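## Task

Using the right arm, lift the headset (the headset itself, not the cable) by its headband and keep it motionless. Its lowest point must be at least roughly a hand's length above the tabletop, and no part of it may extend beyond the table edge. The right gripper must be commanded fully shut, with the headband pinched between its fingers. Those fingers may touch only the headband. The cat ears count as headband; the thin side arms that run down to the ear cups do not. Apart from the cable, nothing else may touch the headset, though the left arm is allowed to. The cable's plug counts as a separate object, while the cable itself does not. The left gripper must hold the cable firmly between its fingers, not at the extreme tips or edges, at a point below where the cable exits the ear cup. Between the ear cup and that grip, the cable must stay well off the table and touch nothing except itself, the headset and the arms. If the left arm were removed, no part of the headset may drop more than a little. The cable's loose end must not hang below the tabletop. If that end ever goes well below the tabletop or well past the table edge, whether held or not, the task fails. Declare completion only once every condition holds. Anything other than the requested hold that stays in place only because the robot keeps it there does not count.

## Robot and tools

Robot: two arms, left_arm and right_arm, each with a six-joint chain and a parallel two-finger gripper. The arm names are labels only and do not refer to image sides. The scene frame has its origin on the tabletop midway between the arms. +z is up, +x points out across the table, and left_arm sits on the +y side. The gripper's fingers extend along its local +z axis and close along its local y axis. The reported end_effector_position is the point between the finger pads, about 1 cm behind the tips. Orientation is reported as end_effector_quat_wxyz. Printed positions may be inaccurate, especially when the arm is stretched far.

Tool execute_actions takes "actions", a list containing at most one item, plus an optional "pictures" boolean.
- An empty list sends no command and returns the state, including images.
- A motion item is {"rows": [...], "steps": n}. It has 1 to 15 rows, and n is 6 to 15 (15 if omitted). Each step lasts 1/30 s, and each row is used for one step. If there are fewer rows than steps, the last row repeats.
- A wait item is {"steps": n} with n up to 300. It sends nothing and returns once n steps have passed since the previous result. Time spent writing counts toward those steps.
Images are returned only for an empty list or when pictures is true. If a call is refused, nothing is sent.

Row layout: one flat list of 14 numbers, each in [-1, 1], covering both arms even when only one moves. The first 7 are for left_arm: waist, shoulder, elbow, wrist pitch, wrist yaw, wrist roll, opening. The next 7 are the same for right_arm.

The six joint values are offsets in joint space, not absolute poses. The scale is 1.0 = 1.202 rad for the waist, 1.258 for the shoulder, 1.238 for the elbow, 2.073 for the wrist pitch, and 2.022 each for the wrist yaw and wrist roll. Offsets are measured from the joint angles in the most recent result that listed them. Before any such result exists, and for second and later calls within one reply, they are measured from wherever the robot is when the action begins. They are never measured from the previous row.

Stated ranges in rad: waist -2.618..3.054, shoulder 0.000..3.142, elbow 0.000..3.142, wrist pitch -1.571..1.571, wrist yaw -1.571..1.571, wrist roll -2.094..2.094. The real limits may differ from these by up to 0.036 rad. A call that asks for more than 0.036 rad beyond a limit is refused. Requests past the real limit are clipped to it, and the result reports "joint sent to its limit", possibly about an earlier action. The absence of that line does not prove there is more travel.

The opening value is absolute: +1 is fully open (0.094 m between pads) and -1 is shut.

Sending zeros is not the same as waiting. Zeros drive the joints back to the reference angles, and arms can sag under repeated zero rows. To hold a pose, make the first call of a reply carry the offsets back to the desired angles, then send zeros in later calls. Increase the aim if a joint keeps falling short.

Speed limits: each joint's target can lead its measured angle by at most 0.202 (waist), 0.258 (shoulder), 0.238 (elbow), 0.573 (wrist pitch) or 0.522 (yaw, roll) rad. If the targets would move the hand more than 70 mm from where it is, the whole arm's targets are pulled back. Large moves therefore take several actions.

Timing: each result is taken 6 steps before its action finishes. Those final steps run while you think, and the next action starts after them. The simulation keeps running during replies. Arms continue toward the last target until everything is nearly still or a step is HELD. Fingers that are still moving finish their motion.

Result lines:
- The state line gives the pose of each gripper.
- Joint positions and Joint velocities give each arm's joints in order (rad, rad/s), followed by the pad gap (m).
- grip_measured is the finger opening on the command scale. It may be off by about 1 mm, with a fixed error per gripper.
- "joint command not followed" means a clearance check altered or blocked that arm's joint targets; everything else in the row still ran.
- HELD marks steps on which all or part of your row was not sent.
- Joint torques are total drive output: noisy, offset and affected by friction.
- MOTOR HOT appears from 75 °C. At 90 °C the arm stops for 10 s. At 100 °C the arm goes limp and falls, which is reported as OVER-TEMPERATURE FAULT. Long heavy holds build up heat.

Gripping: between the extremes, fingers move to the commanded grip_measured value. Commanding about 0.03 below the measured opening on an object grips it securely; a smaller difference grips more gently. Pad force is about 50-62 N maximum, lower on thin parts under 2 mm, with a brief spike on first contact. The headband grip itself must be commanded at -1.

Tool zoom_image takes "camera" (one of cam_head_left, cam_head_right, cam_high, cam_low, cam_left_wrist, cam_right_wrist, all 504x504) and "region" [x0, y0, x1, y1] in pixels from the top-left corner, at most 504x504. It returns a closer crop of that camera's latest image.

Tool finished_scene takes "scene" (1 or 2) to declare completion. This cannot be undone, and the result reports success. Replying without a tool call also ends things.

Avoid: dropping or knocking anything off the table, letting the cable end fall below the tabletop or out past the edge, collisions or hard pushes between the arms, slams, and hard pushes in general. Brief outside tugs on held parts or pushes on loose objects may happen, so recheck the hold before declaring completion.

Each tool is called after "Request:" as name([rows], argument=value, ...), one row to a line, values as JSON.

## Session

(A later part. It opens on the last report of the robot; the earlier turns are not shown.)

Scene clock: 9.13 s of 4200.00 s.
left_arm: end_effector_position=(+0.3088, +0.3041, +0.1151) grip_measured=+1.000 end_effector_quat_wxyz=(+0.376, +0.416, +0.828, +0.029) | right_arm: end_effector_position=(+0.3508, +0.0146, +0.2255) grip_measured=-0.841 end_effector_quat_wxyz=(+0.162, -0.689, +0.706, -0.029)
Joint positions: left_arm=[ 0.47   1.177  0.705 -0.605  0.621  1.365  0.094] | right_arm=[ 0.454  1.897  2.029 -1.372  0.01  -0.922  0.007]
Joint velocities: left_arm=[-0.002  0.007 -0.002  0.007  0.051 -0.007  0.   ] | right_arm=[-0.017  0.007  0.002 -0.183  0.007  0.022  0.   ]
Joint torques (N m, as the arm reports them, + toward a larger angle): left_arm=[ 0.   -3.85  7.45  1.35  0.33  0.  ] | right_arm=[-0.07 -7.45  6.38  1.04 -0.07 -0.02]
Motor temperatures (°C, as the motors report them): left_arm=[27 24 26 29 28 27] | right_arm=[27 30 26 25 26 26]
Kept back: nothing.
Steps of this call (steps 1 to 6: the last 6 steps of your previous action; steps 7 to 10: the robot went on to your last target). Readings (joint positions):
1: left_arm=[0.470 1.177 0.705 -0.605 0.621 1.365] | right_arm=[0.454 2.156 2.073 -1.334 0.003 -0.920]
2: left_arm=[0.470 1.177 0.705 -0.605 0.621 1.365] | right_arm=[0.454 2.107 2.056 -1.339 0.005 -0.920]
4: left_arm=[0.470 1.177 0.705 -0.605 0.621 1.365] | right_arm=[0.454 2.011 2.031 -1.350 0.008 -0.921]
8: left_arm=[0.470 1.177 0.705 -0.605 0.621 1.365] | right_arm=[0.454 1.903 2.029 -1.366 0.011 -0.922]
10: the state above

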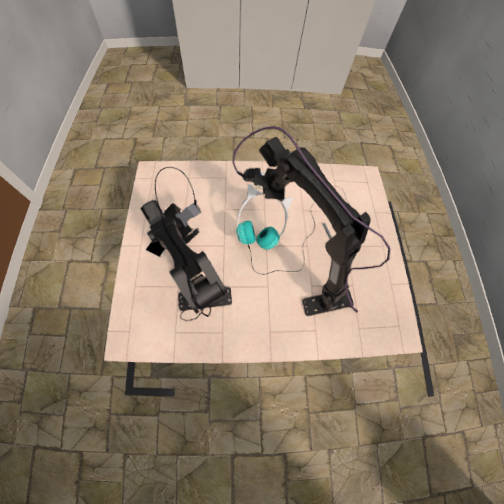

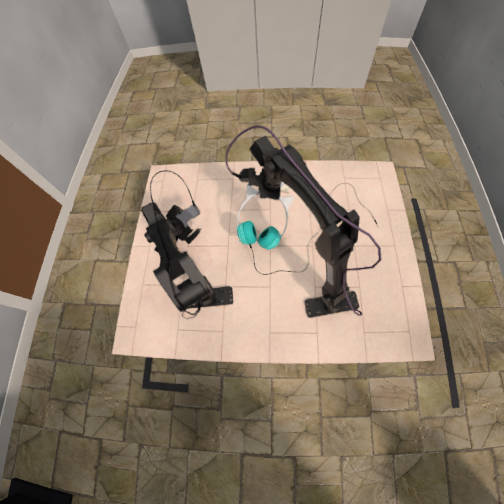

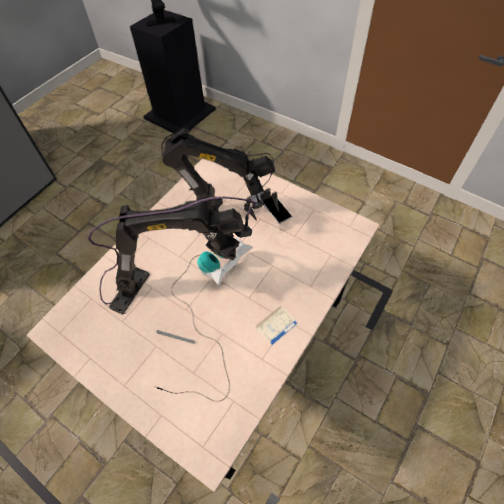

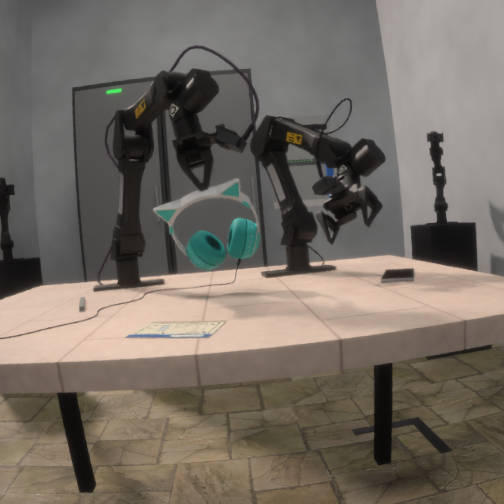

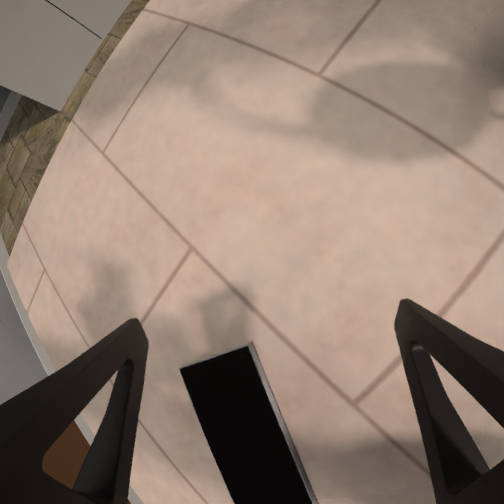

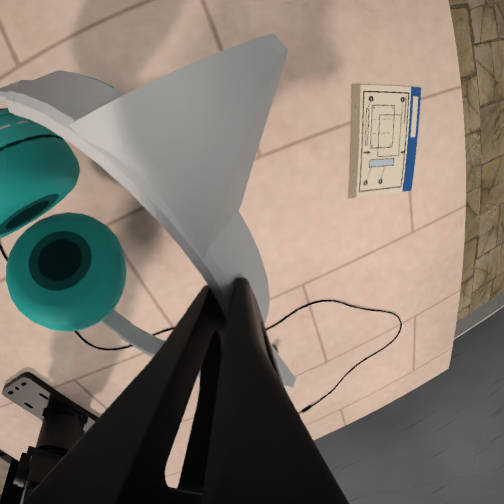

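Request:
execute_actions([
  {"rows":[[0,0,0,0,0,0,1,0,-0.04,-0.03,0.05,-0.0,-0.02,-1],[0,0,0,0,0,0,1,0,-0.08,-0.07,0.1,0,-0.05,-1],[0,0,0,0,0,0,1,-0.01,-0.12,-0.12,0.15,0,-0.08,-1],[0,0,0,0,0,0,1,-0.01,-0.16,-0.17,0.21,0,-0.11,-1],[0,0,0,0,0,0,1,-0.02,-0.2,-0.22,0.27,0,-0.14,-1],[0,0,0,0,0,0,1,-0.02,-0.24,-0.27,0.33,0,-0.17,-1],[0,0,0,0,0,0,1,-0.03,-0.28,-0.32,0.39,0,-0.2,-1],[0,0,0,0,0,0,1,-0.03,-0.32,-0.37,0.45,0,-0.23,-1],[0,0,0,0,0,0,1,-0.04,-0.36,-0.42,0.5,0,-0.25,-1],[0,0,0,0,0,0,1,-0.04,-0.4,-0.47,0.55,0,-0.27,-1],[0,0,0,0,0,0,1,-0.05,-0.43,-0.52,0.59,0,-0.29,-1],[0,0,0,0,0,0,1,-0.05,-0.46,-0.56,0.62,0,-0.31,-1],[0,0,0,0,0,0,1,-0.06,-0.488,-0.585,0.658,0,-0.321,-1]]},
])

Request:
execute_actions([
  {"steps":16},
], pictures=true)

Scene clock: 10.17 s of 4200.00 s.
left_arm: end_effector_position=(+0.3086, +0.3045, +0.1149) grip_measured=+1.000 end_effector_quat_wxyz=(+0.375, +0.416, +0.828, +0.029) | right_arm: end_effector_position=(+0.3707, +0.0166, +0.2583) grip_measured=-0.841 end_effector_quat_wxyz=(-0.330, +0.733, -0.585, +0.108)
Joint positions: left_arm=[ 0.47   1.177  0.705 -0.605  0.618  1.365  0.094] | right_arm=[ 0.434  1.615  1.633 -0.879  0.016 -1.194  0.007]
Joint velocities: left_arm=[ 0.002 -0.012 -0.017  0.037 -0.051 -0.095  0.   ] | right_arm=[-0.134 -1.37  -1.541  2.308  0.007 -1.106 -0.001]
Joint torques (N m, as the arm reports them, + toward a larger angle): left_arm=[-0.02 -3.83  7.52  1.34  0.33 -0.01] | right_arm=[-0.93 -9.98  9.51  1.7  -0.05  0.03]
Motor temperatures (°C, as the motors report them): left_arm=[27 25 27 29 28 27] | right_arm=[27 30 26 25 26 26]
Steps of this call (steps 1 to 22: the robot went on to your last target; steps 23 to 31: the first 9 steps of this action). Readings (joint positions):
23: left_arm=[0.470 1.177 0.705 -0.605 0.620 1.365] | right_arm=[0.454 1.928 2.004 -1.373 0.012 -0.928]
24: left_arm=[0.470 1.177 0.705 -0.605 0.620 1.365] | right_arm=[0.454 1.912 1.981 -1.341 0.014 -0.943]
26: left_arm=[0.470 1.177 0.705 -0.605 0.619 1.365] | right_arm=[0.453 1.845 1.891 -1.234 0.014 -1.000]
30: left_arm=[0.470 1.177 0.705 -0.605 0.618 1.365] | right_arm=[0.440 1.662 1.684 -0.956 0.016 -1.154]
31: the state above

Scene clock: 10.70 s of 4200.00 s.
left_arm: end_effector_position=(+0.3086, +0.3045, +0.1148) grip_measured=+1.000 end_effector_quat_wxyz=(+0.375, +0.416, +0.828, +0.029) | right_arm: end_effector_position=(+0.3895, +0.0043, +0.3932) grip_measured=-0.852 end_effector_quat_wxyz=(-0.571, +0.656, -0.376, +0.318)
Joint positions: left_arm=[ 0.47   1.177  0.705 -0.605  0.618  1.365  0.094] | right_arm=[ 0.387  1.32   1.299 -0.124  0.017 -1.557  0.007]
Joint velocities: left_arm=[-0.012 -0.002  0.007 -0.066 -0.051  0.037  0.   ] | right_arm=[-0.007  0.012 -0.017  0.344 -0.022 -0.11   0.001]
Joint torques (N m, as the arm reports them, + toward a larger angle): left_arm=[ 0.02 -3.85  7.49  1.35  0.32  0.  ] | right_arm=[-0.41 -7.75  9.4   2.89 -0.09  0.06]
Motor temperatures (°C, as the motors report them): left_arm=[27 25 27 29 28 27] | right_arm=[27 30 26 25 26 26]
Kept back: nothing.
Steps of this call (steps 1 to 6: the last 6 steps of your previous action; steps 7 to 16: the robot went on to your last target). Readings (joint positions):
1: left_arm=[0.470 1.177 0.705 -0.605 0.618 1.365] | right_arm=[0.428 1.567 1.579 -0.800 0.016 -1.235]
2: left_arm=[0.470 1.177 0.705 -0.605 0.618 1.365] | right_arm=[0.422 1.516 1.519 -0.718 0.016 -1.278]
4: left_arm=[0.470 1.177 0.705 -0.605 0.618 1.365] | right_arm=[0.408 1.420 1.406 -0.565 0.016 -1.360]
8: left_arm=[0.470 1.177 0.705 -0.605 0.618 1.365] | right_arm=[0.390 1.332 1.311 -0.340 0.018 -1.471]
16: the state above

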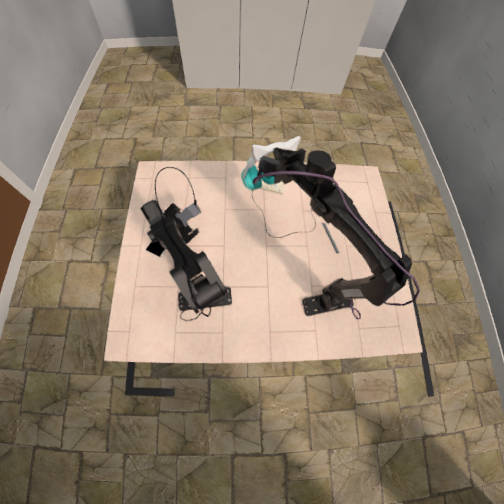

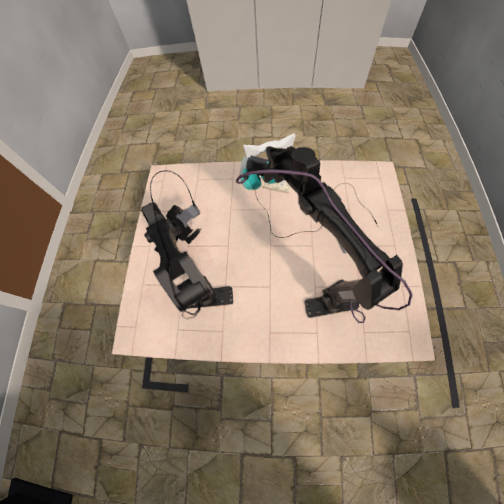

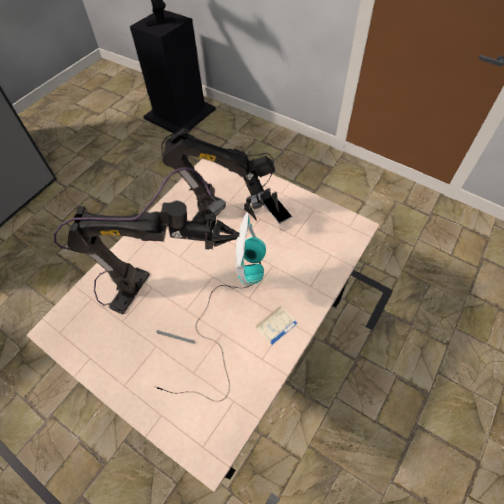

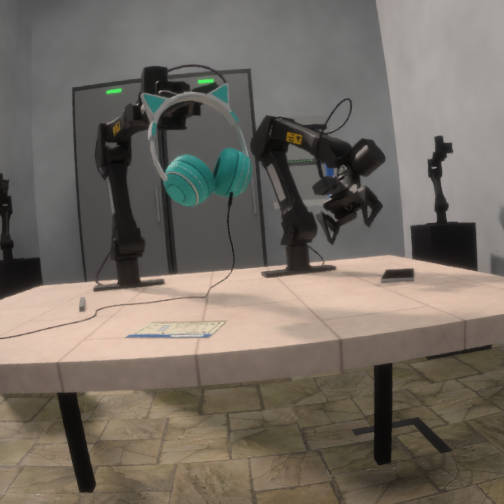

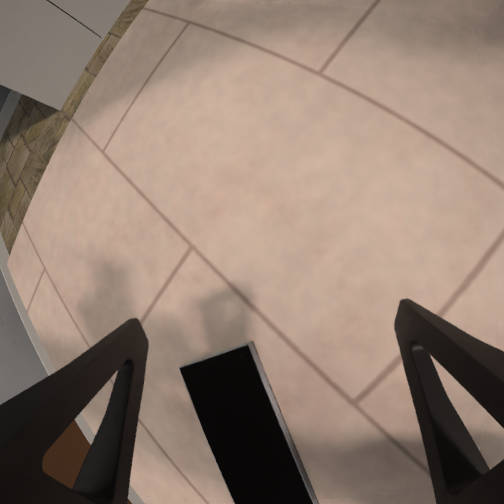

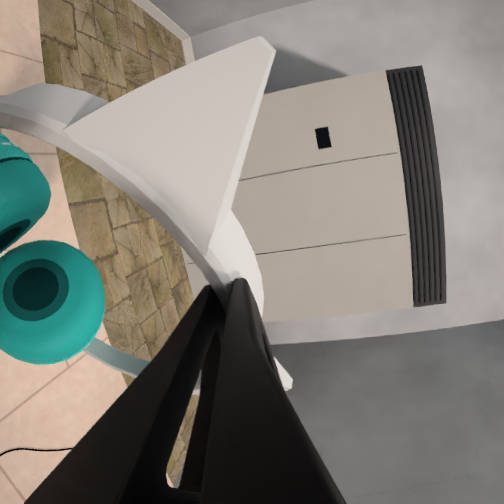

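Request:
execute_actions([
  {"rows":[[0,-0.1,0,0.05,-0.1,-0.2,1,0.01,-0.02,0.03,0,0,0,-1],[-0.1,-0.21,-0.04,0.106,-0.2,-0.4,1,0.02,-0.04,0.06,-0.01,0,0,-1],[-0.3,-0.21,-0.086,0.106,-0.306,-0.675,1,0.03,-0.06,0.09,-0.02,0,0,-1],[-0.6,-0.21,-0.086,0.106,-0.306,-0.675,1,0.04,-0.08,0.11,-0.03,0,0,-1],[-1,-0.21,-0.086,0.106,-0.306,-0.675,1,0.052,-0.11,0.13,-0.04,0,0,-1]]},
])

Request:
execute_actions([
  {"steps":20},
], pictures=true)

Scene clock: 12.07 s of 4200.00 s.
left_arm: end_effector_position=(+0.3320, +0.2499, +0.1589) grip_measured=+1.000 end_effector_quat_wxyz=(+0.419, +0.218, +0.877, +0.085) | right_arm: end_effector_position=(+0.3582, +0.0091, +0.4176) grip_measured=-0.853 end_effector_quat_wxyz=(-0.572, +0.672, -0.357, +0.306)
Joint positions: left_arm=[-0.032  0.911  0.629 -0.409  0.105  0.53   0.094] | right_arm=[ 0.437  1.265  1.374 -0.267  0.017 -1.571  0.007]
Joint velocities: left_arm=[-2.098  0.012 -0.139  0.256 -0.681 -2.733  0.   ] | right_arm=[ 0.125 -0.354  0.281 -0.315 -0.007 -0.007 -0.   ]
Joint torques (N m, as the arm reports them, + toward a larger angle): left_arm=[-0.08 -2.    6.11  1.83  0.11 -0.03] | right_arm=[ 0.13 -7.61 13.3   3.18  0.08  0.11]
Motor temperatures (°C, as the motors report them): left_arm=[27 25 27 30 28 27] | right_arm=[27 30 27 26 26 26]
Steps of this call (steps 1 to 30: the robot went on to your last target; steps 31 to 32: nothing new was sent; steps 33 to 41: the first 9 steps of this action). Readings (joint positions):
33: left_arm=[0.469 1.165 0.704 -0.595 0.590 1.308] | right_arm=[0.388 1.320 1.299 -0.110 0.016 -1.572]
34: left_arm=[0.454 1.122 0.691 -0.563 0.516 1.214] | right_arm=[0.390 1.318 1.303 -0.128 0.017 -1.572]
36: left_arm=[0.336 0.989 0.649 -0.494 0.325 1.018] | right_arm=[0.403 1.316 1.327 -0.185 0.020 -1.572]
40: left_arm=[0.040 0.911 0.633 -0.419 0.132 0.628] | right_arm=[0.432 1.278 1.365 -0.256 0.019 -1.571]
41: the state above

Scene clock: 12.73 s of 4200.00 s.
left_arm: end_effector_position=(+0.2789, +0.0664, +0.1569) grip_measured=+1.000 end_effector_quat_wxyz=(+0.410, +0.279, +0.859, -0.130) | right_arm: end_effector_position=(+0.3369, -0.0023, +0.4620) grip_measured=-0.853 end_effector_quat_wxyz=(+0.605, -0.645, +0.340, -0.320)
Joint positions: left_arm=[-0.732  0.911  0.617 -0.388  0.01   0.016  0.094] | right_arm=[ 0.443  1.203  1.426 -0.285  0.017 -1.57   0.007]
Joint velocities: left_arm=[ 0.007 -0.007 -0.012  0.037 -0.095 -0.037  0.   ] | right_arm=[ 0.002 -0.002 -0.012 -0.037 -0.051 -0.007  0.   ]
Joint torques (N m, as the arm reports them, + toward a larger angle): left_arm=[ 0.02 -1.97  6.56  2.   -0.13 -0.08] | right_arm=[ 0.54 -4.97 11.39  2.99  0.03  0.15]
Motor temperatures (°C, as the motors report them): left_arm=[27 25 27 30 28 27] | right_arm=[27 30 27 26 26 26]
Kept back: nothing.
Steps of this call (steps 1 to 6: the last 6 steps of your previous action; steps 7 to 20: the robot went on to your last target). Readings (joint positions):
1: left_arm=[-0.106 0.911 0.625 -0.402 0.084 0.433] | right_arm=[0.440 1.253 1.384 -0.275 0.017 -1.571]
2: left_arm=[-0.179 0.911 0.622 -0.399 0.068 0.348] | right_arm=[0.443 1.242 1.393 -0.279 0.017 -1.571]
4: left_arm=[-0.326 0.911 0.618 -0.395 0.044 0.226] | right_arm=[0.443 1.222 1.411 -0.279 0.017 -1.571]
8: left_arm=[-0.618 0.911 0.617 -0.389 0.022 0.098] | right_arm=[0.443 1.203 1.426 -0.271 0.017 -1.570]
20: the state above

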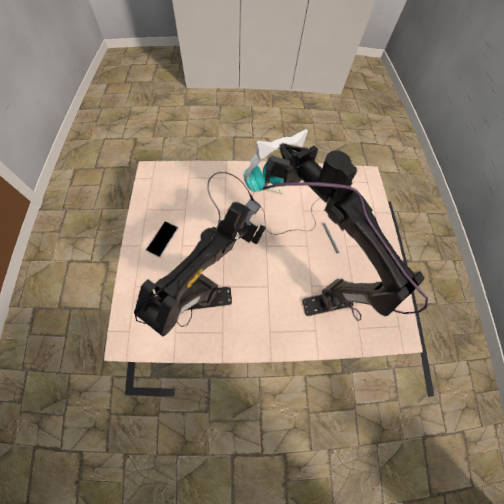

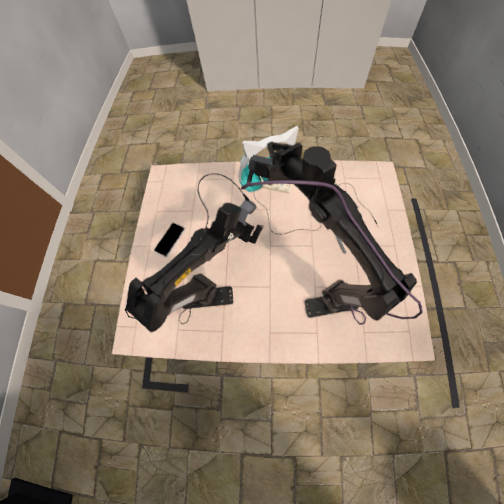

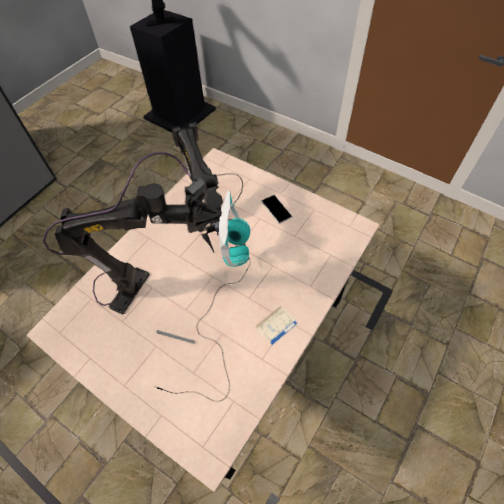

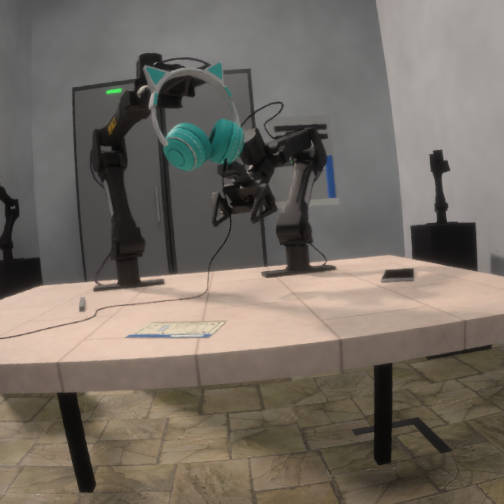

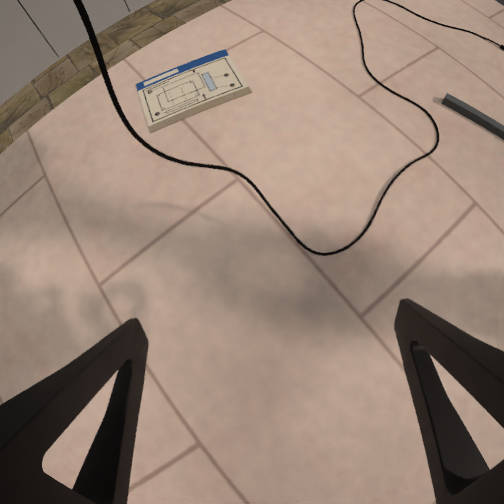

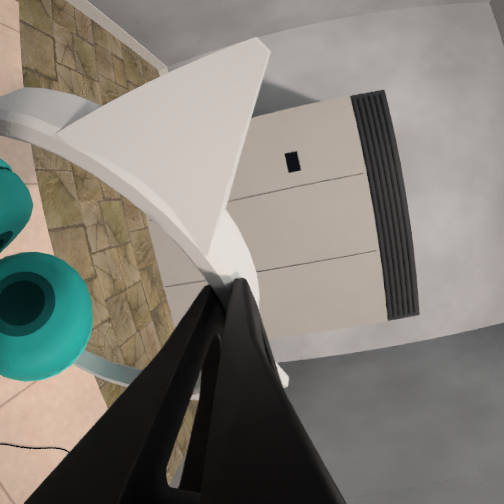

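Request:
execute_actions([
  {"rows":[[0.06,0.06,0.02,0.03,0,0,1,0,0,0.025,0,0,0,-1],[0.117,0.12,0.02,0.06,0,0,1,0,0,0.025,0,0,0,-1],[0.117,0.17,0.02,0.087,0,0,1,0,0,0.025,0,0,0,-1]],"steps":12},
])

Request:
execute_actions([
  {"steps":8},
], pictures=true)

Scene clock: 15.03 s of 4200.00 s.
left_arm: end_effector_position=(+0.3228, +0.0903, +0.1204) grip_measured=+1.000 end_effector_quat_wxyz=(+0.381, +0.221, +0.893, -0.094) | right_arm: end_effector_position=(+0.3375, -0.0019, +0.4468) grip_measured=-0.853 end_effector_quat_wxyz=(-0.586, +0.662, -0.349, +0.311)
Joint positions: left_arm=[-0.596  1.12   0.625 -0.27   0.01   0.011  0.094] | right_arm=[ 0.443  1.209  1.426 -0.338  0.017 -1.571  0.007]
Joint velocities: left_arm=[0.134 0.686 0.007 0.168 0.051 0.007 0.   ] | right_arm=[-0.002  0.066 -0.002 -0.227  0.007 -0.037  0.   ]
Joint torques (N m, as the arm reports them, + toward a larger angle): left_arm=[-0.38 -7.34  9.48  2.38  0.04  0.04] | right_arm=[-0.07 -4.02 11.19  3.09  0.05  0.04]
Motor temperatures (°C, as the motors report them): left_arm=[27 25 27 30 28 27] | right_arm=[27 30 27 27 26 26]
Steps of this call (steps 1 to 30: the robot went on to your last target; steps 31 to 63: nothing new was sent; steps 64 to 69: the first 6 steps of this action). Readings (joint positions):
64: left_arm=[-0.723 0.919 0.617 -0.383 0.012 0.010] | right_arm=[0.443 1.203 1.426 -0.291 0.017 -1.570]
65: left_arm=[-0.694 0.944 0.618 -0.361 0.018 0.011] | right_arm=[0.443 1.203 1.426 -0.301 0.017 -1.571]
67: left_arm=[-0.624 1.044 0.625 -0.298 0.015 0.011] | right_arm=[0.443 1.205 1.426 -0.321 0.017 -1.571]
69: the state above

Scene clock: 15.30 s of 4200.00 s.
left_arm: end_effector_position=(+0.3296, +0.0877, +0.1216) grip_measured=+1.000 end_effector_quat_wxyz=(+0.390, +0.219, +0.889, -0.096) | right_arm: end_effector_position=(+0.3380, -0.0015, +0.4392) grip_measured=-0.853 end_effector_quat_wxyz=(-0.576, +0.671, -0.353, +0.306)
Joint positions: left_arm=[-0.593  1.141  0.625 -0.227  0.01   0.011  0.094] | right_arm=[ 0.443  1.214  1.426 -0.362  0.017 -1.572  0.007]
Joint velocities: left_arm=[ 0.007  0.012  0.012  0.051 -0.022  0.051  0.   ] | right_arm=[-0.007  0.007 -0.022  0.051  0.007  0.007  0.   ]
Joint torques (N m, as the arm reports them, + toward a larger angle): left_arm=[ 0.14 -5.38  9.62  1.99 -0.01  0.06] | right_arm=[ 0.02 -4.18 11.22  2.95  0.02  0.02]
Motor temperatures (°C, as the motors report them): left_arm=[27 25 27 30 28 27] | right_arm=[27 30 27 27 26 26]
Kept back: nothing.
Steps of this call (steps 1 to 6: the last 6 steps of your previous action; steps 7 to 8: the robot went on to your last target). Readings (joint positions):
1: left_arm=[-0.593 1.136 0.625 -0.267 0.010 0.011] | right_arm=[0.443 1.211 1.426 -0.345 0.017 -1.572]
2: left_arm=[-0.593 1.141 0.625 -0.262 0.010 0.011] | right_arm=[0.443 1.212 1.426 -0.351 0.017 -1.572]
4: left_arm=[-0.593 1.141 0.625 -0.246 0.010 0.011] | right_arm=[0.443 1.214 1.426 -0.359 0.017 -1.572]
8: the state above

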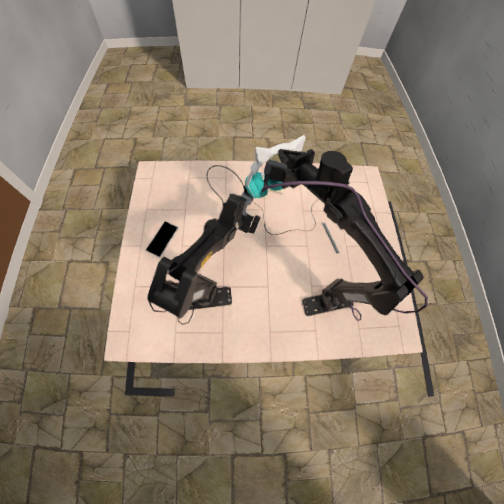

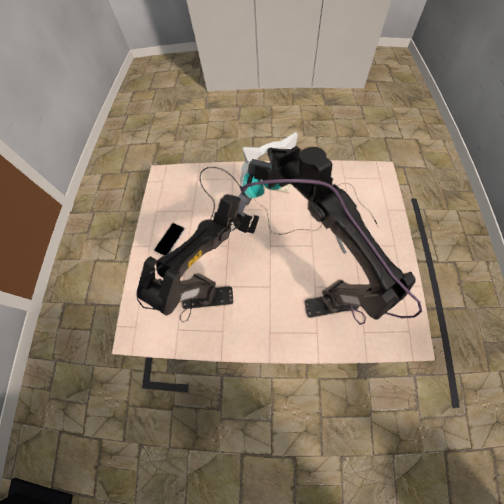

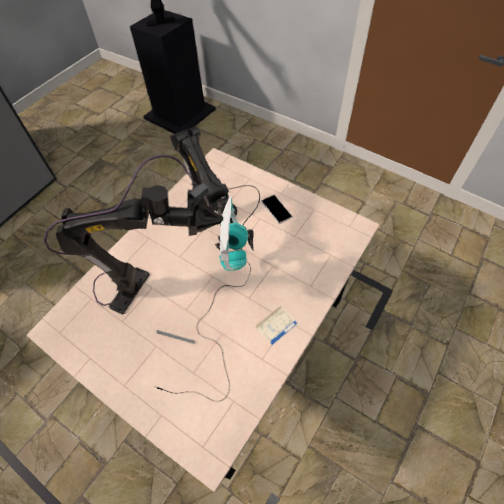

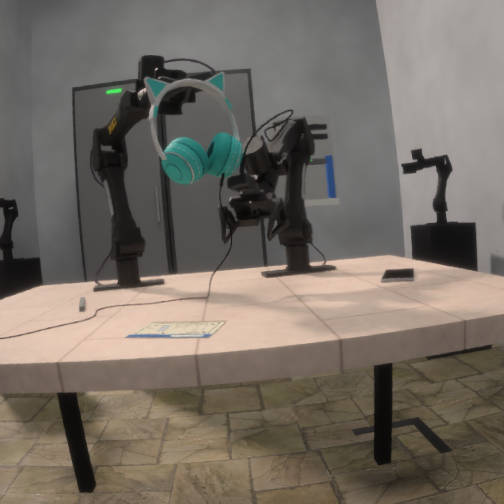

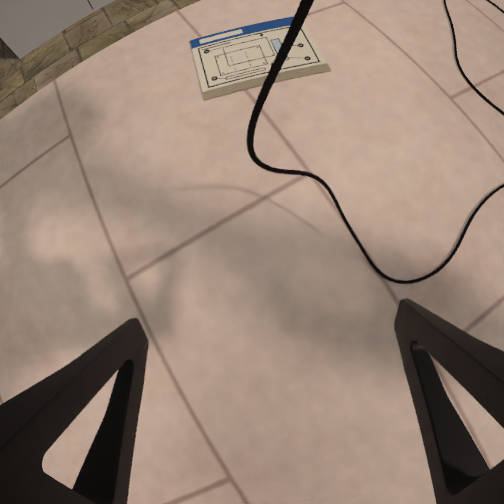

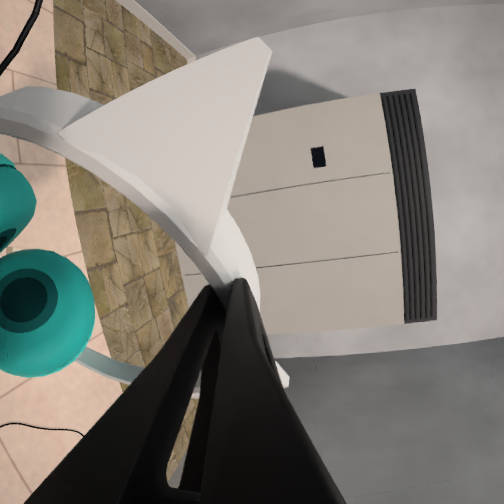

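Request:
execute_actions([
  {"rows":[[0,0,0.03,0,0,0,1,0,0,0.025,0.04,0,0,-1],[0,0.04,0.06,0.02,0,0,1,0,-0.01,0.035,0.08,0,0,-1],[0,0.08,0.09,0.03,0,0,1,0,-0.015,0.04,0.085,0,0,-1],[0,0.12,0.11,0.045,0,0,1,0,-0.015,0.04,0.085,0,0,-1],[0,0.17,0.125,0.06,0,0,1,0,-0.015,0.04,0.085,0,0,-1]],"steps":12},
])

Request:
execute_actions([
  {"steps":12},
], pictures=true)

Scene clock: 16.20 s of 4200.00 s.
left_arm: end_effector_position=(+0.3622, +0.0712, +0.1282) grip_measured=+1.000 end_effector_quat_wxyz=(+0.398, +0.218, +0.886, -0.097) | right_arm: end_effector_position=(+0.3392, -0.0007, +0.4510) grip_measured=-0.853 end_effector_quat_wxyz=(-0.592, +0.657, -0.345, +0.315)
Joint positions: left_arm=[-0.593  1.289  0.731 -0.168  0.01   0.011  0.094] | right_arm=[ 0.443  1.214  1.426 -0.314  0.017 -1.574  0.007]
Joint velocities: left_arm=[-0.012  1.219  0.681  0.784  0.007 -0.051  0.   ] | right_arm=[-0.012 -0.007  0.022  0.227  0.007 -0.051 -0.001]
Joint torques (N m, as the arm reports them, + toward a larger angle): left_arm=[ 0.06 -6.23  8.56  1.43 -0.03  0.  ] | right_arm=[-0.06 -4.78 12.82  3.14 -0.09  0.09]
Motor temperatures (°C, as the motors report them): left_arm=[27 25 28 31 28 27] | right_arm=[27 30 27 28 26 26]
Steps of this call (steps 1 to 21: the robot went on to your last target; steps 22 to 27: the first 6 steps of this action). Readings (joint positions):
22: left_arm=[-0.593 1.141 0.625 -0.217 0.010 0.011] | right_arm=[0.443 1.214 1.426 -0.362 0.017 -1.572]
23: left_arm=[-0.593 1.146 0.630 -0.218 0.010 0.011] | right_arm=[0.443 1.214 1.426 -0.357 0.017 -1.573]
25: left_arm=[-0.593 1.200 0.673 -0.211 0.010 0.011] | right_arm=[0.443 1.214 1.426 -0.337 0.017 -1.573]
27: the state above

Scene clock: 16.60 s of 4200.00 s.
left_arm: end_effector_position=(+0.3754, +0.0645, +0.1231) grip_measured=+1.000 end_effector_quat_wxyz=(+0.401, +0.218, +0.884, -0.098) | right_arm: end_effector_position=(+0.3405, -0.0019, +0.4632) grip_measured=-0.853 end_effector_quat_wxyz=(+0.604, -0.643, +0.339, -0.327)
Joint positions: left_arm=[-0.593  1.358  0.754 -0.116  0.01   0.011  0.094] | right_arm=[ 0.443  1.214  1.431 -0.274  0.027 -1.581  0.007]
Joint velocities: left_arm=[-0.002  0.002 -0.012 -0.037 -0.051  0.007  0.   ] | right_arm=[-0.017  0.012  0.007 -0.022 -0.051 -0.007  0.   ]
Joint torques (N m, as the arm reports them, + toward a larger angle): left_arm=[ 0.01 -6.48 10.12  2.05 -0.02  0.  ] | right_arm=[ 0.   -4.87 12.45  3.08 -0.07  0.09]
Motor temperatures (°C, as the motors report them): left_arm=[27 25 28 31 28 27] | right_arm=[27 29 27 28 26 26]
Kept back: nothing.
Steps of this call (steps 1 to 6: the last 6 steps of your previous action; steps 7 to 12: the robot went on to your last target). Readings (joint positions):
1: left_arm=[-0.593 1.324 0.748 -0.147 0.010 0.011] | right_arm=[0.443 1.214 1.427 -0.306 0.020 -1.577]
2: left_arm=[-0.593 1.344 0.754 -0.132 0.010 0.011] | right_arm=[0.443 1.214 1.427 -0.299 0.024 -1.579]
4: left_arm=[-0.593 1.358 0.754 -0.126 0.010 0.011] | right_arm=[0.443 1.214 1.429 -0.287 0.027 -1.581]
8: left_arm=[-0.593 1.358 0.754 -0.119 0.010 0.011] | right_arm=[0.443 1.214 1.431 -0.275 0.027 -1.581]
12: the state above

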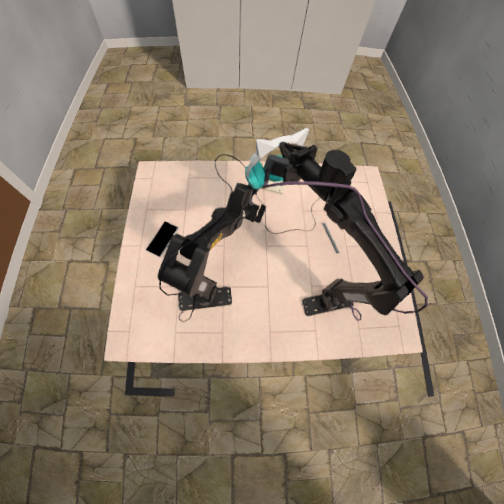

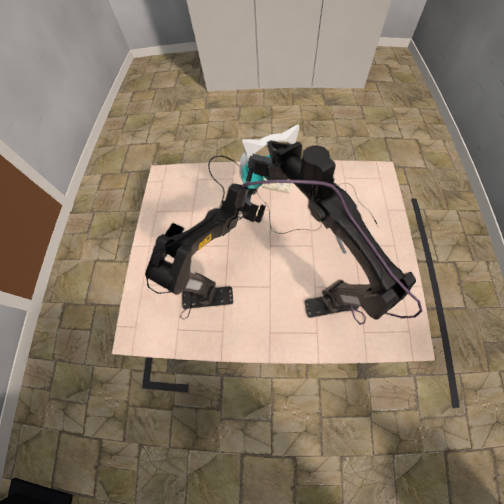

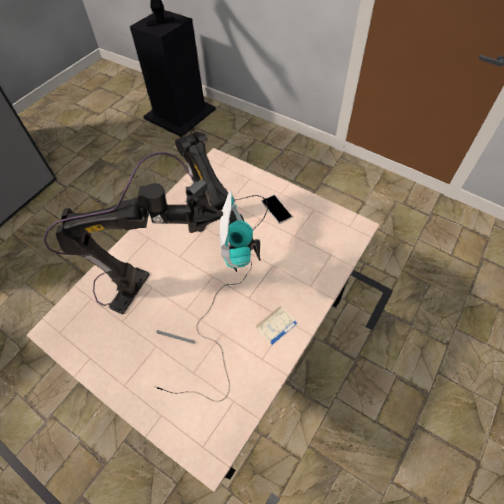

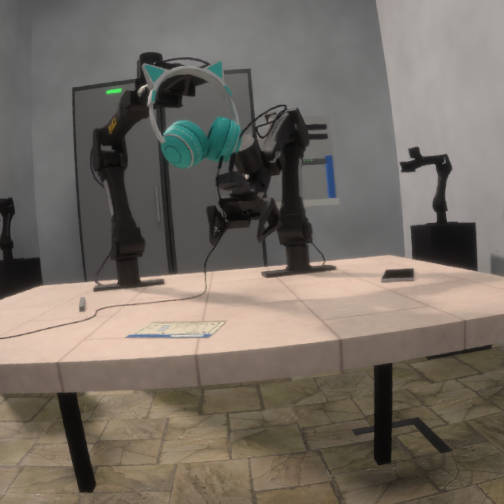

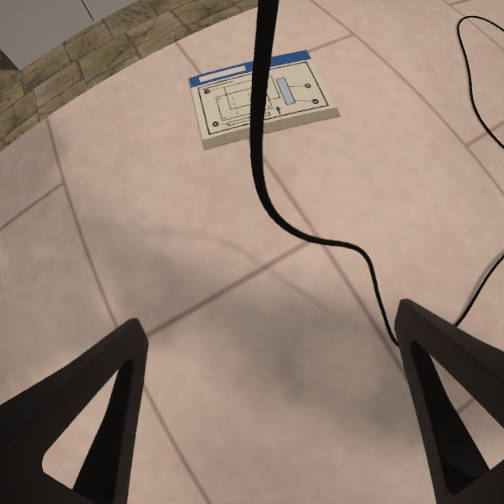

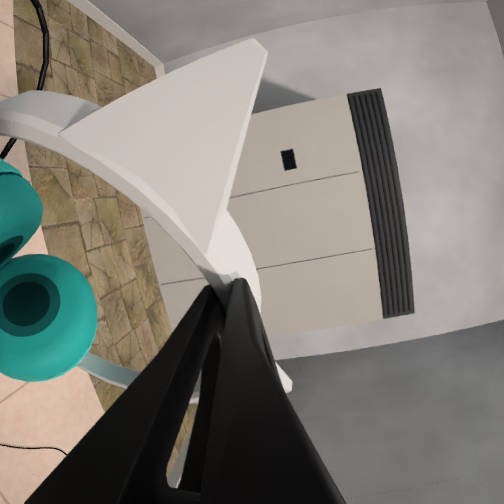

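Request:
execute_actions([
  {"rows":[[0,0.03,0.03,0.02,0,0,1,0,0,0.025,0.035,0,0,-1],[0,0.07,0.05,0.04,0,0,1,0,0,0.025,0.035,0,0,-1],[0,0.11,0.07,0.055,0,0,1,0,0,0.025,0.035,0,0,-1],[0,0.143,0.08,0.068,0,0,1,0,0,0.025,0.035,0,0,-1]],"steps":12},
])

Request:
execute_actions([
  {"steps":12},
], pictures=true)

Scene clock: 17.60 s of 4200.00 s.
left_arm: end_effector_position=(+0.4028, +0.0507, +0.1070) grip_measured=+1.000 end_effector_quat_wxyz=(+0.399, +0.218, +0.885, -0.098) | right_arm: end_effector_position=(+0.3430, -0.0056, +0.4641) grip_measured=-0.853 end_effector_quat_wxyz=(+0.598, -0.641, +0.340, -0.340)
Joint positions: left_arm=[-0.593  1.513  0.819 -0.03   0.01   0.011  0.094] | right_arm=[ 0.442  1.214  1.431 -0.271  0.047 -1.597  0.007]
Joint velocities: left_arm=[-0.007  0.784  0.173  0.432  0.007 -0.037  0.   ] | right_arm=[-0.022 -0.002  0.002  0.022  0.007 -0.11   0.   ]
Joint torques (N m, as the arm reports them, + toward a larger angle): left_arm=[-0.06 -9.69  9.74  1.81 -0.02 -0.01] | right_arm=[ 0.25 -3.29 11.17  2.83 -0.36  0.2 ]
Motor temperatures (°C, as the motors report them): left_arm=[27 25 28 31 28 27] | right_arm=[27 29 28 28 26 26]
Steps of this call (steps 1 to 24: the robot went on to your last target; steps 25 to 30: the first 6 steps of this action). Readings (joint positions):
25: left_arm=[-0.593 1.361 0.754 -0.111 0.010 0.011] | right_arm=[0.443 1.214 1.431 -0.273 0.027 -1.582]
26: left_arm=[-0.593 1.374 0.759 -0.103 0.010 0.011] | right_arm=[0.443 1.214 1.431 -0.273 0.029 -1.584]
28: left_arm=[-0.593 1.440 0.792 -0.070 0.010 0.011] | right_arm=[0.443 1.214 1.431 -0.273 0.038 -1.591]
30: the state above

Scene clock: 18.00 s of 4200.00 s.
left_arm: end_effector_position=(+0.4075, +0.0483, +0.0992) grip_measured=+1.000 end_effector_quat_wxyz=(+0.398, +0.218, +0.886, -0.097) | right_arm: end_effector_position=(+0.3430, -0.0054, +0.4663) grip_measured=-0.854 end_effector_quat_wxyz=(+0.601, -0.638, +0.339, -0.341)
Joint positions: left_arm=[-0.593  1.549  0.821  0.002  0.01   0.011  0.094] | right_arm=[ 0.442  1.214  1.431 -0.262  0.046 -1.597  0.007]
Joint velocities: left_arm=[-0.007  0.002  0.002  0.007 -0.022 -0.11   0.   ] | right_arm=[ 0.007  0.007 -0.007  0.037 -0.022  0.022  0.   ]
Joint torques (N m, as the arm reports them, + toward a larger angle): left_arm=[ 0.   -8.82 10.45  2.15 -0.02  0.01] | right_arm=[ 0.13 -3.26 11.17  2.76 -0.22  0.13]
Motor temperatures (°C, as the motors report them): left_arm=[27 25 28 31 28 27] | right_arm=[27 29 28 28 26 26]
Kept back: nothing.
Steps of this call (steps 1 to 6: the last 6 steps of your previous action; steps 7 to 12: the robot went on to your last target). Readings (joint positions):
1: left_arm=[-0.593 1.533 0.821 -0.019 0.010 0.011] | right_arm=[0.442 1.214 1.431 -0.270 0.048 -1.597]
2: left_arm=[-0.593 1.543 0.821 -0.017 0.010 0.011] | right_arm=[0.442 1.214 1.431 -0.270 0.047 -1.597]
4: left_arm=[-0.593 1.549 0.821 -0.015 0.010 0.011] | right_arm=[0.442 1.214 1.431 -0.269 0.046 -1.597]
8: left_arm=[-0.593 1.549 0.821 -0.002 0.010 0.011] | right_arm=[0.442 1.214 1.431 -0.263 0.046 -1.597]
12: the state above

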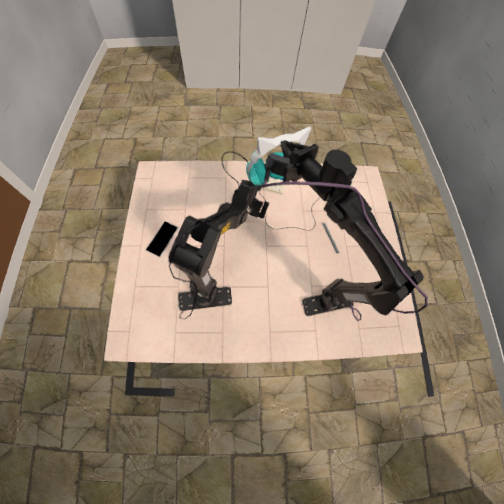

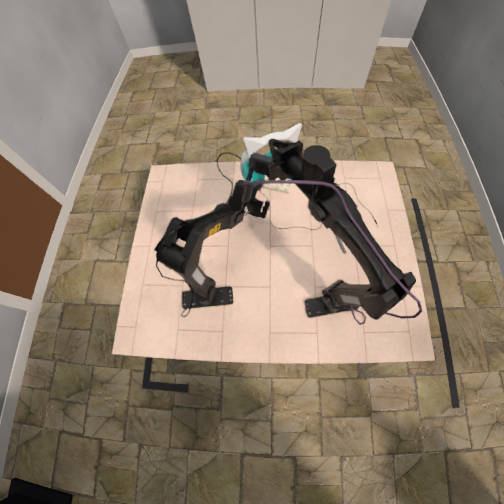

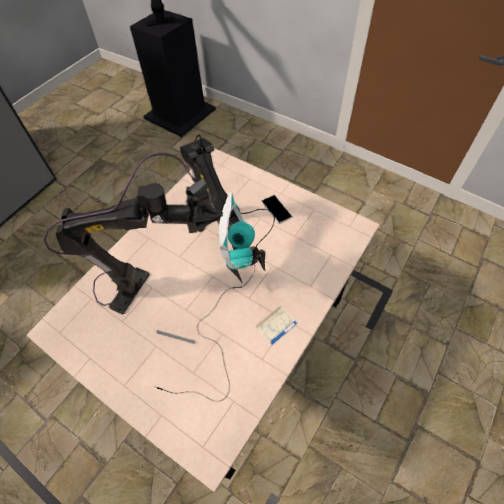

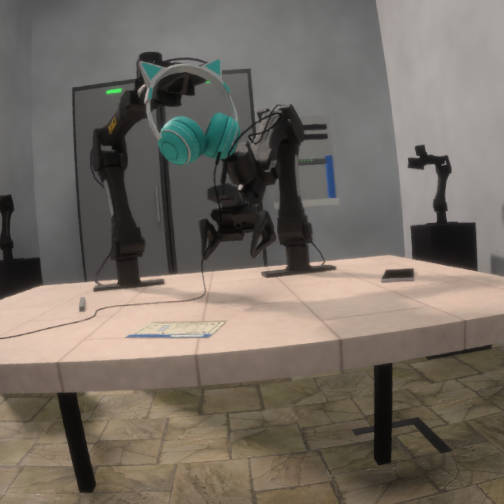

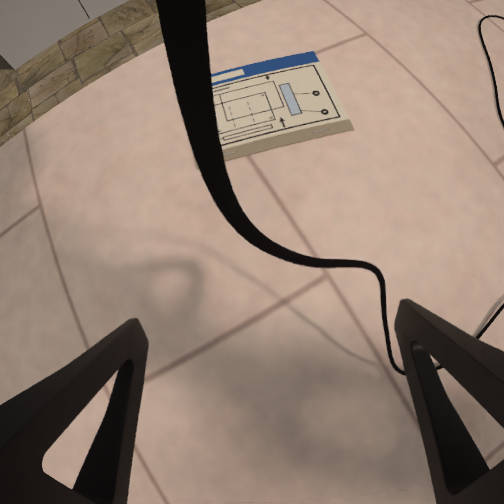

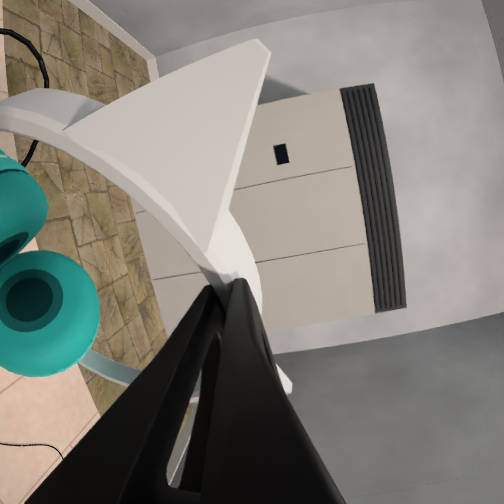

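Request:
execute_actions([
  {"rows":[[0,0,-0.02,0.05,0,0,1,0,0,0.025,0.035,0,0,-1],[0,0,-0.05,0.1,0,0,1,0,0,0.025,0.035,0,0,-1],[0,-0.01,-0.09,0.16,0,0,1,0,0,0.025,0.035,0,0,-1],[0,-0.01,-0.13,0.22,0,0,1,0,0,0.025,0.035,0,0,-1],[0,-0.02,-0.17,0.28,0,0,1,0,0,0.025,0.035,0,0,-1],[0,-0.02,-0.21,0.34,0,0,1,0,0,0.025,0.035,0,0,-1],[0,-0.03,-0.25,0.39,0,0,1,0,0,0.025,0.035,0,0,-1],[0,-0.03,-0.28,0.43,0,0,1,0,0,0.025,0.035,0,0,-1],[0,-0.03,-0.3,0.455,0,0,1,0,0,0.025,0.035,0,0,-1]],"steps":15},
])

Request:
execute_actions([
  {"steps":14},
], pictures=true)

Scene clock: 19.33 s of 4200.00 s.
left_arm: end_effector_position=(+0.4035, +0.0503, +0.1045) grip_measured=+1.000 end_effector_quat_wxyz=(+0.529, +0.202, +0.815, -0.127) | right_arm: end_effector_position=(+0.3449, -0.0044, +0.4624) grip_measured=-0.854 end_effector_quat_wxyz=(+0.597, -0.642, +0.341, -0.340)
Joint positions: left_arm=[-0.593  1.537  0.523  0.593  0.01   0.011  0.094] | right_arm=[ 0.442  1.22   1.431 -0.267  0.048 -1.598  0.007]
Joint velocities: left_arm=[ 0.002 -0.076 -1.228  2.088 -0.066 -0.066  0.   ] | right_arm=[ 0.007  0.017 -0.012 -0.095 -0.095  0.037 -0.   ]
Joint torques (N m, as the arm reports them, + toward a larger angle): left_arm=[-0.05 -9.19  7.    2.43 -0.02  0.  ] | right_arm=[-0.02 -4.13 11.11  3.07  0.02  0.01]
Motor temperatures (°C, as the motors report them): left_arm=[27 25 29 31 28 27] | right_arm=[27 29 28 28 26 26]
Steps of this call (steps 1 to 30: the robot went on to your last target; step 31: nothing new was sent; steps 32 to 40: the first 9 steps of this action). Readings (joint positions):
32: left_arm=[-0.593 1.549 0.818 0.014 0.010 0.011] | right_arm=[0.442 1.214 1.431 -0.260 0.047 -1.598]
33: left_arm=[-0.593 1.549 0.808 0.045 0.010 0.011] | right_arm=[0.442 1.214 1.431 -0.259 0.048 -1.598]
35: left_arm=[-0.593 1.549 0.757 0.170 0.010 0.011] | right_arm=[0.442 1.214 1.431 -0.260 0.048 -1.598]
39: left_arm=[-0.593 1.540 0.568 0.515 0.010 0.011] | right_arm=[0.442 1.219 1.431 -0.266 0.048 -1.598]
40: the state above

Scene clock: 19.80 s of 4200.00 s.
left_arm: end_effector_position=(+0.4086, +0.0477, +0.1592) grip_measured=+1.000 end_effector_quat_wxyz=(+0.635, +0.183, +0.735, -0.152) | right_arm: end_effector_position=(+0.3457, -0.0039, +0.4607) grip_measured=-0.854 end_effector_quat_wxyz=(-0.595, +0.644, -0.341, +0.339)
Joint positions: left_arm=[-0.593  1.527  0.454  0.925  0.01   0.011  0.094] | right_arm=[ 0.442  1.223  1.431 -0.27   0.048 -1.598  0.007]
Joint velocities: left_arm=[-0.002  0.002  0.012  0.125  0.007  0.022  0.   ] | right_arm=[ 0.017 -0.012  0.002 -0.095  0.066 -0.051  0.001]
Joint torques (N m, as the arm reports them, + toward a larger angle): left_arm=[-0.02 -8.04  6.03  2.32 -0.02  0.  ] | right_arm=[ 0.   -4.23 11.16  2.98  0.    0.01]
Motor temperatures (°C, as the motors report them): left_arm=[27 25 29 31 28 27] | right_arm=[27 29 28 29 26 26]
Kept back: nothing.
Steps of this call (steps 1 to 6: the last 6 steps of your previous action; steps 7 to 14: the robot went on to your last target). Readings (joint positions):
1: left_arm=[-0.593 1.537 0.488 0.656 0.010 0.011] | right_arm=[0.442 1.221 1.431 -0.269 0.048 -1.598]
2: left_arm=[-0.593 1.537 0.467 0.703 0.010 0.011] | right_arm=[0.442 1.222 1.431 -0.269 0.048 -1.598]
4: left_arm=[-0.593 1.537 0.454 0.774 0.010 0.011] | right_arm=[0.442 1.223 1.431 -0.269 0.048 -1.598]
8: left_arm=[-0.593 1.529 0.454 0.877 0.010 0.011] | right_arm=[0.442 1.223 1.431 -0.269 0.048 -1.598]
14: the state above

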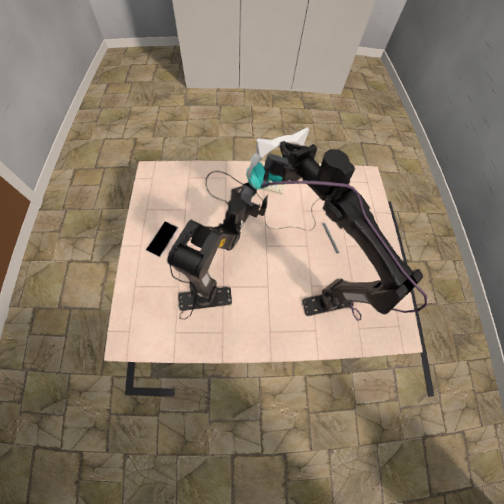

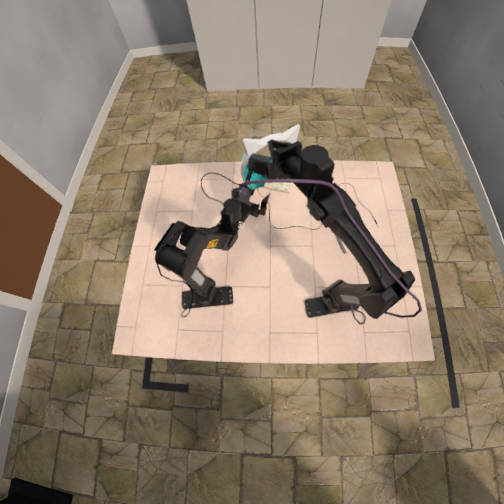

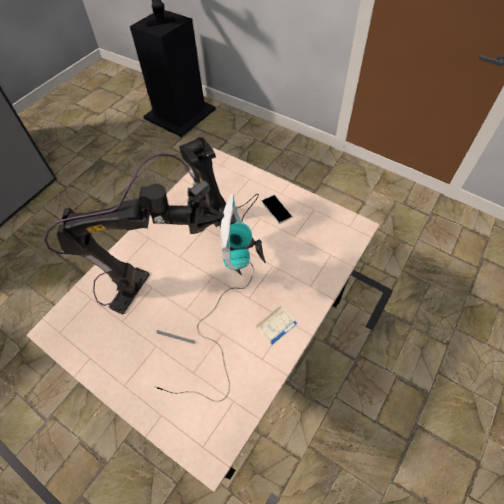

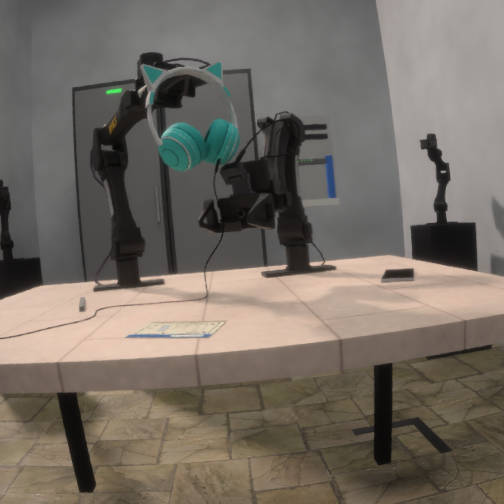

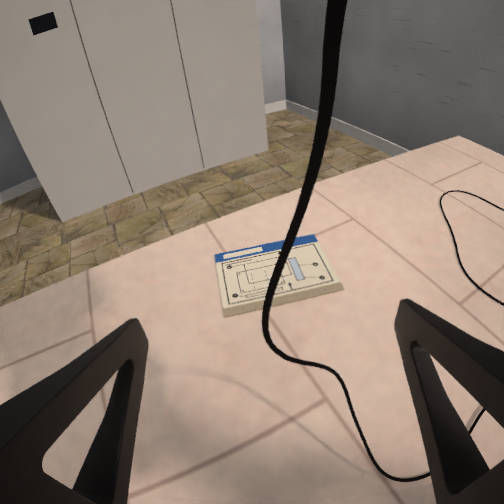

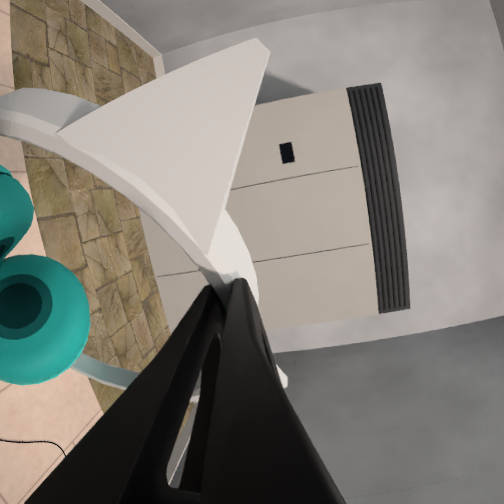

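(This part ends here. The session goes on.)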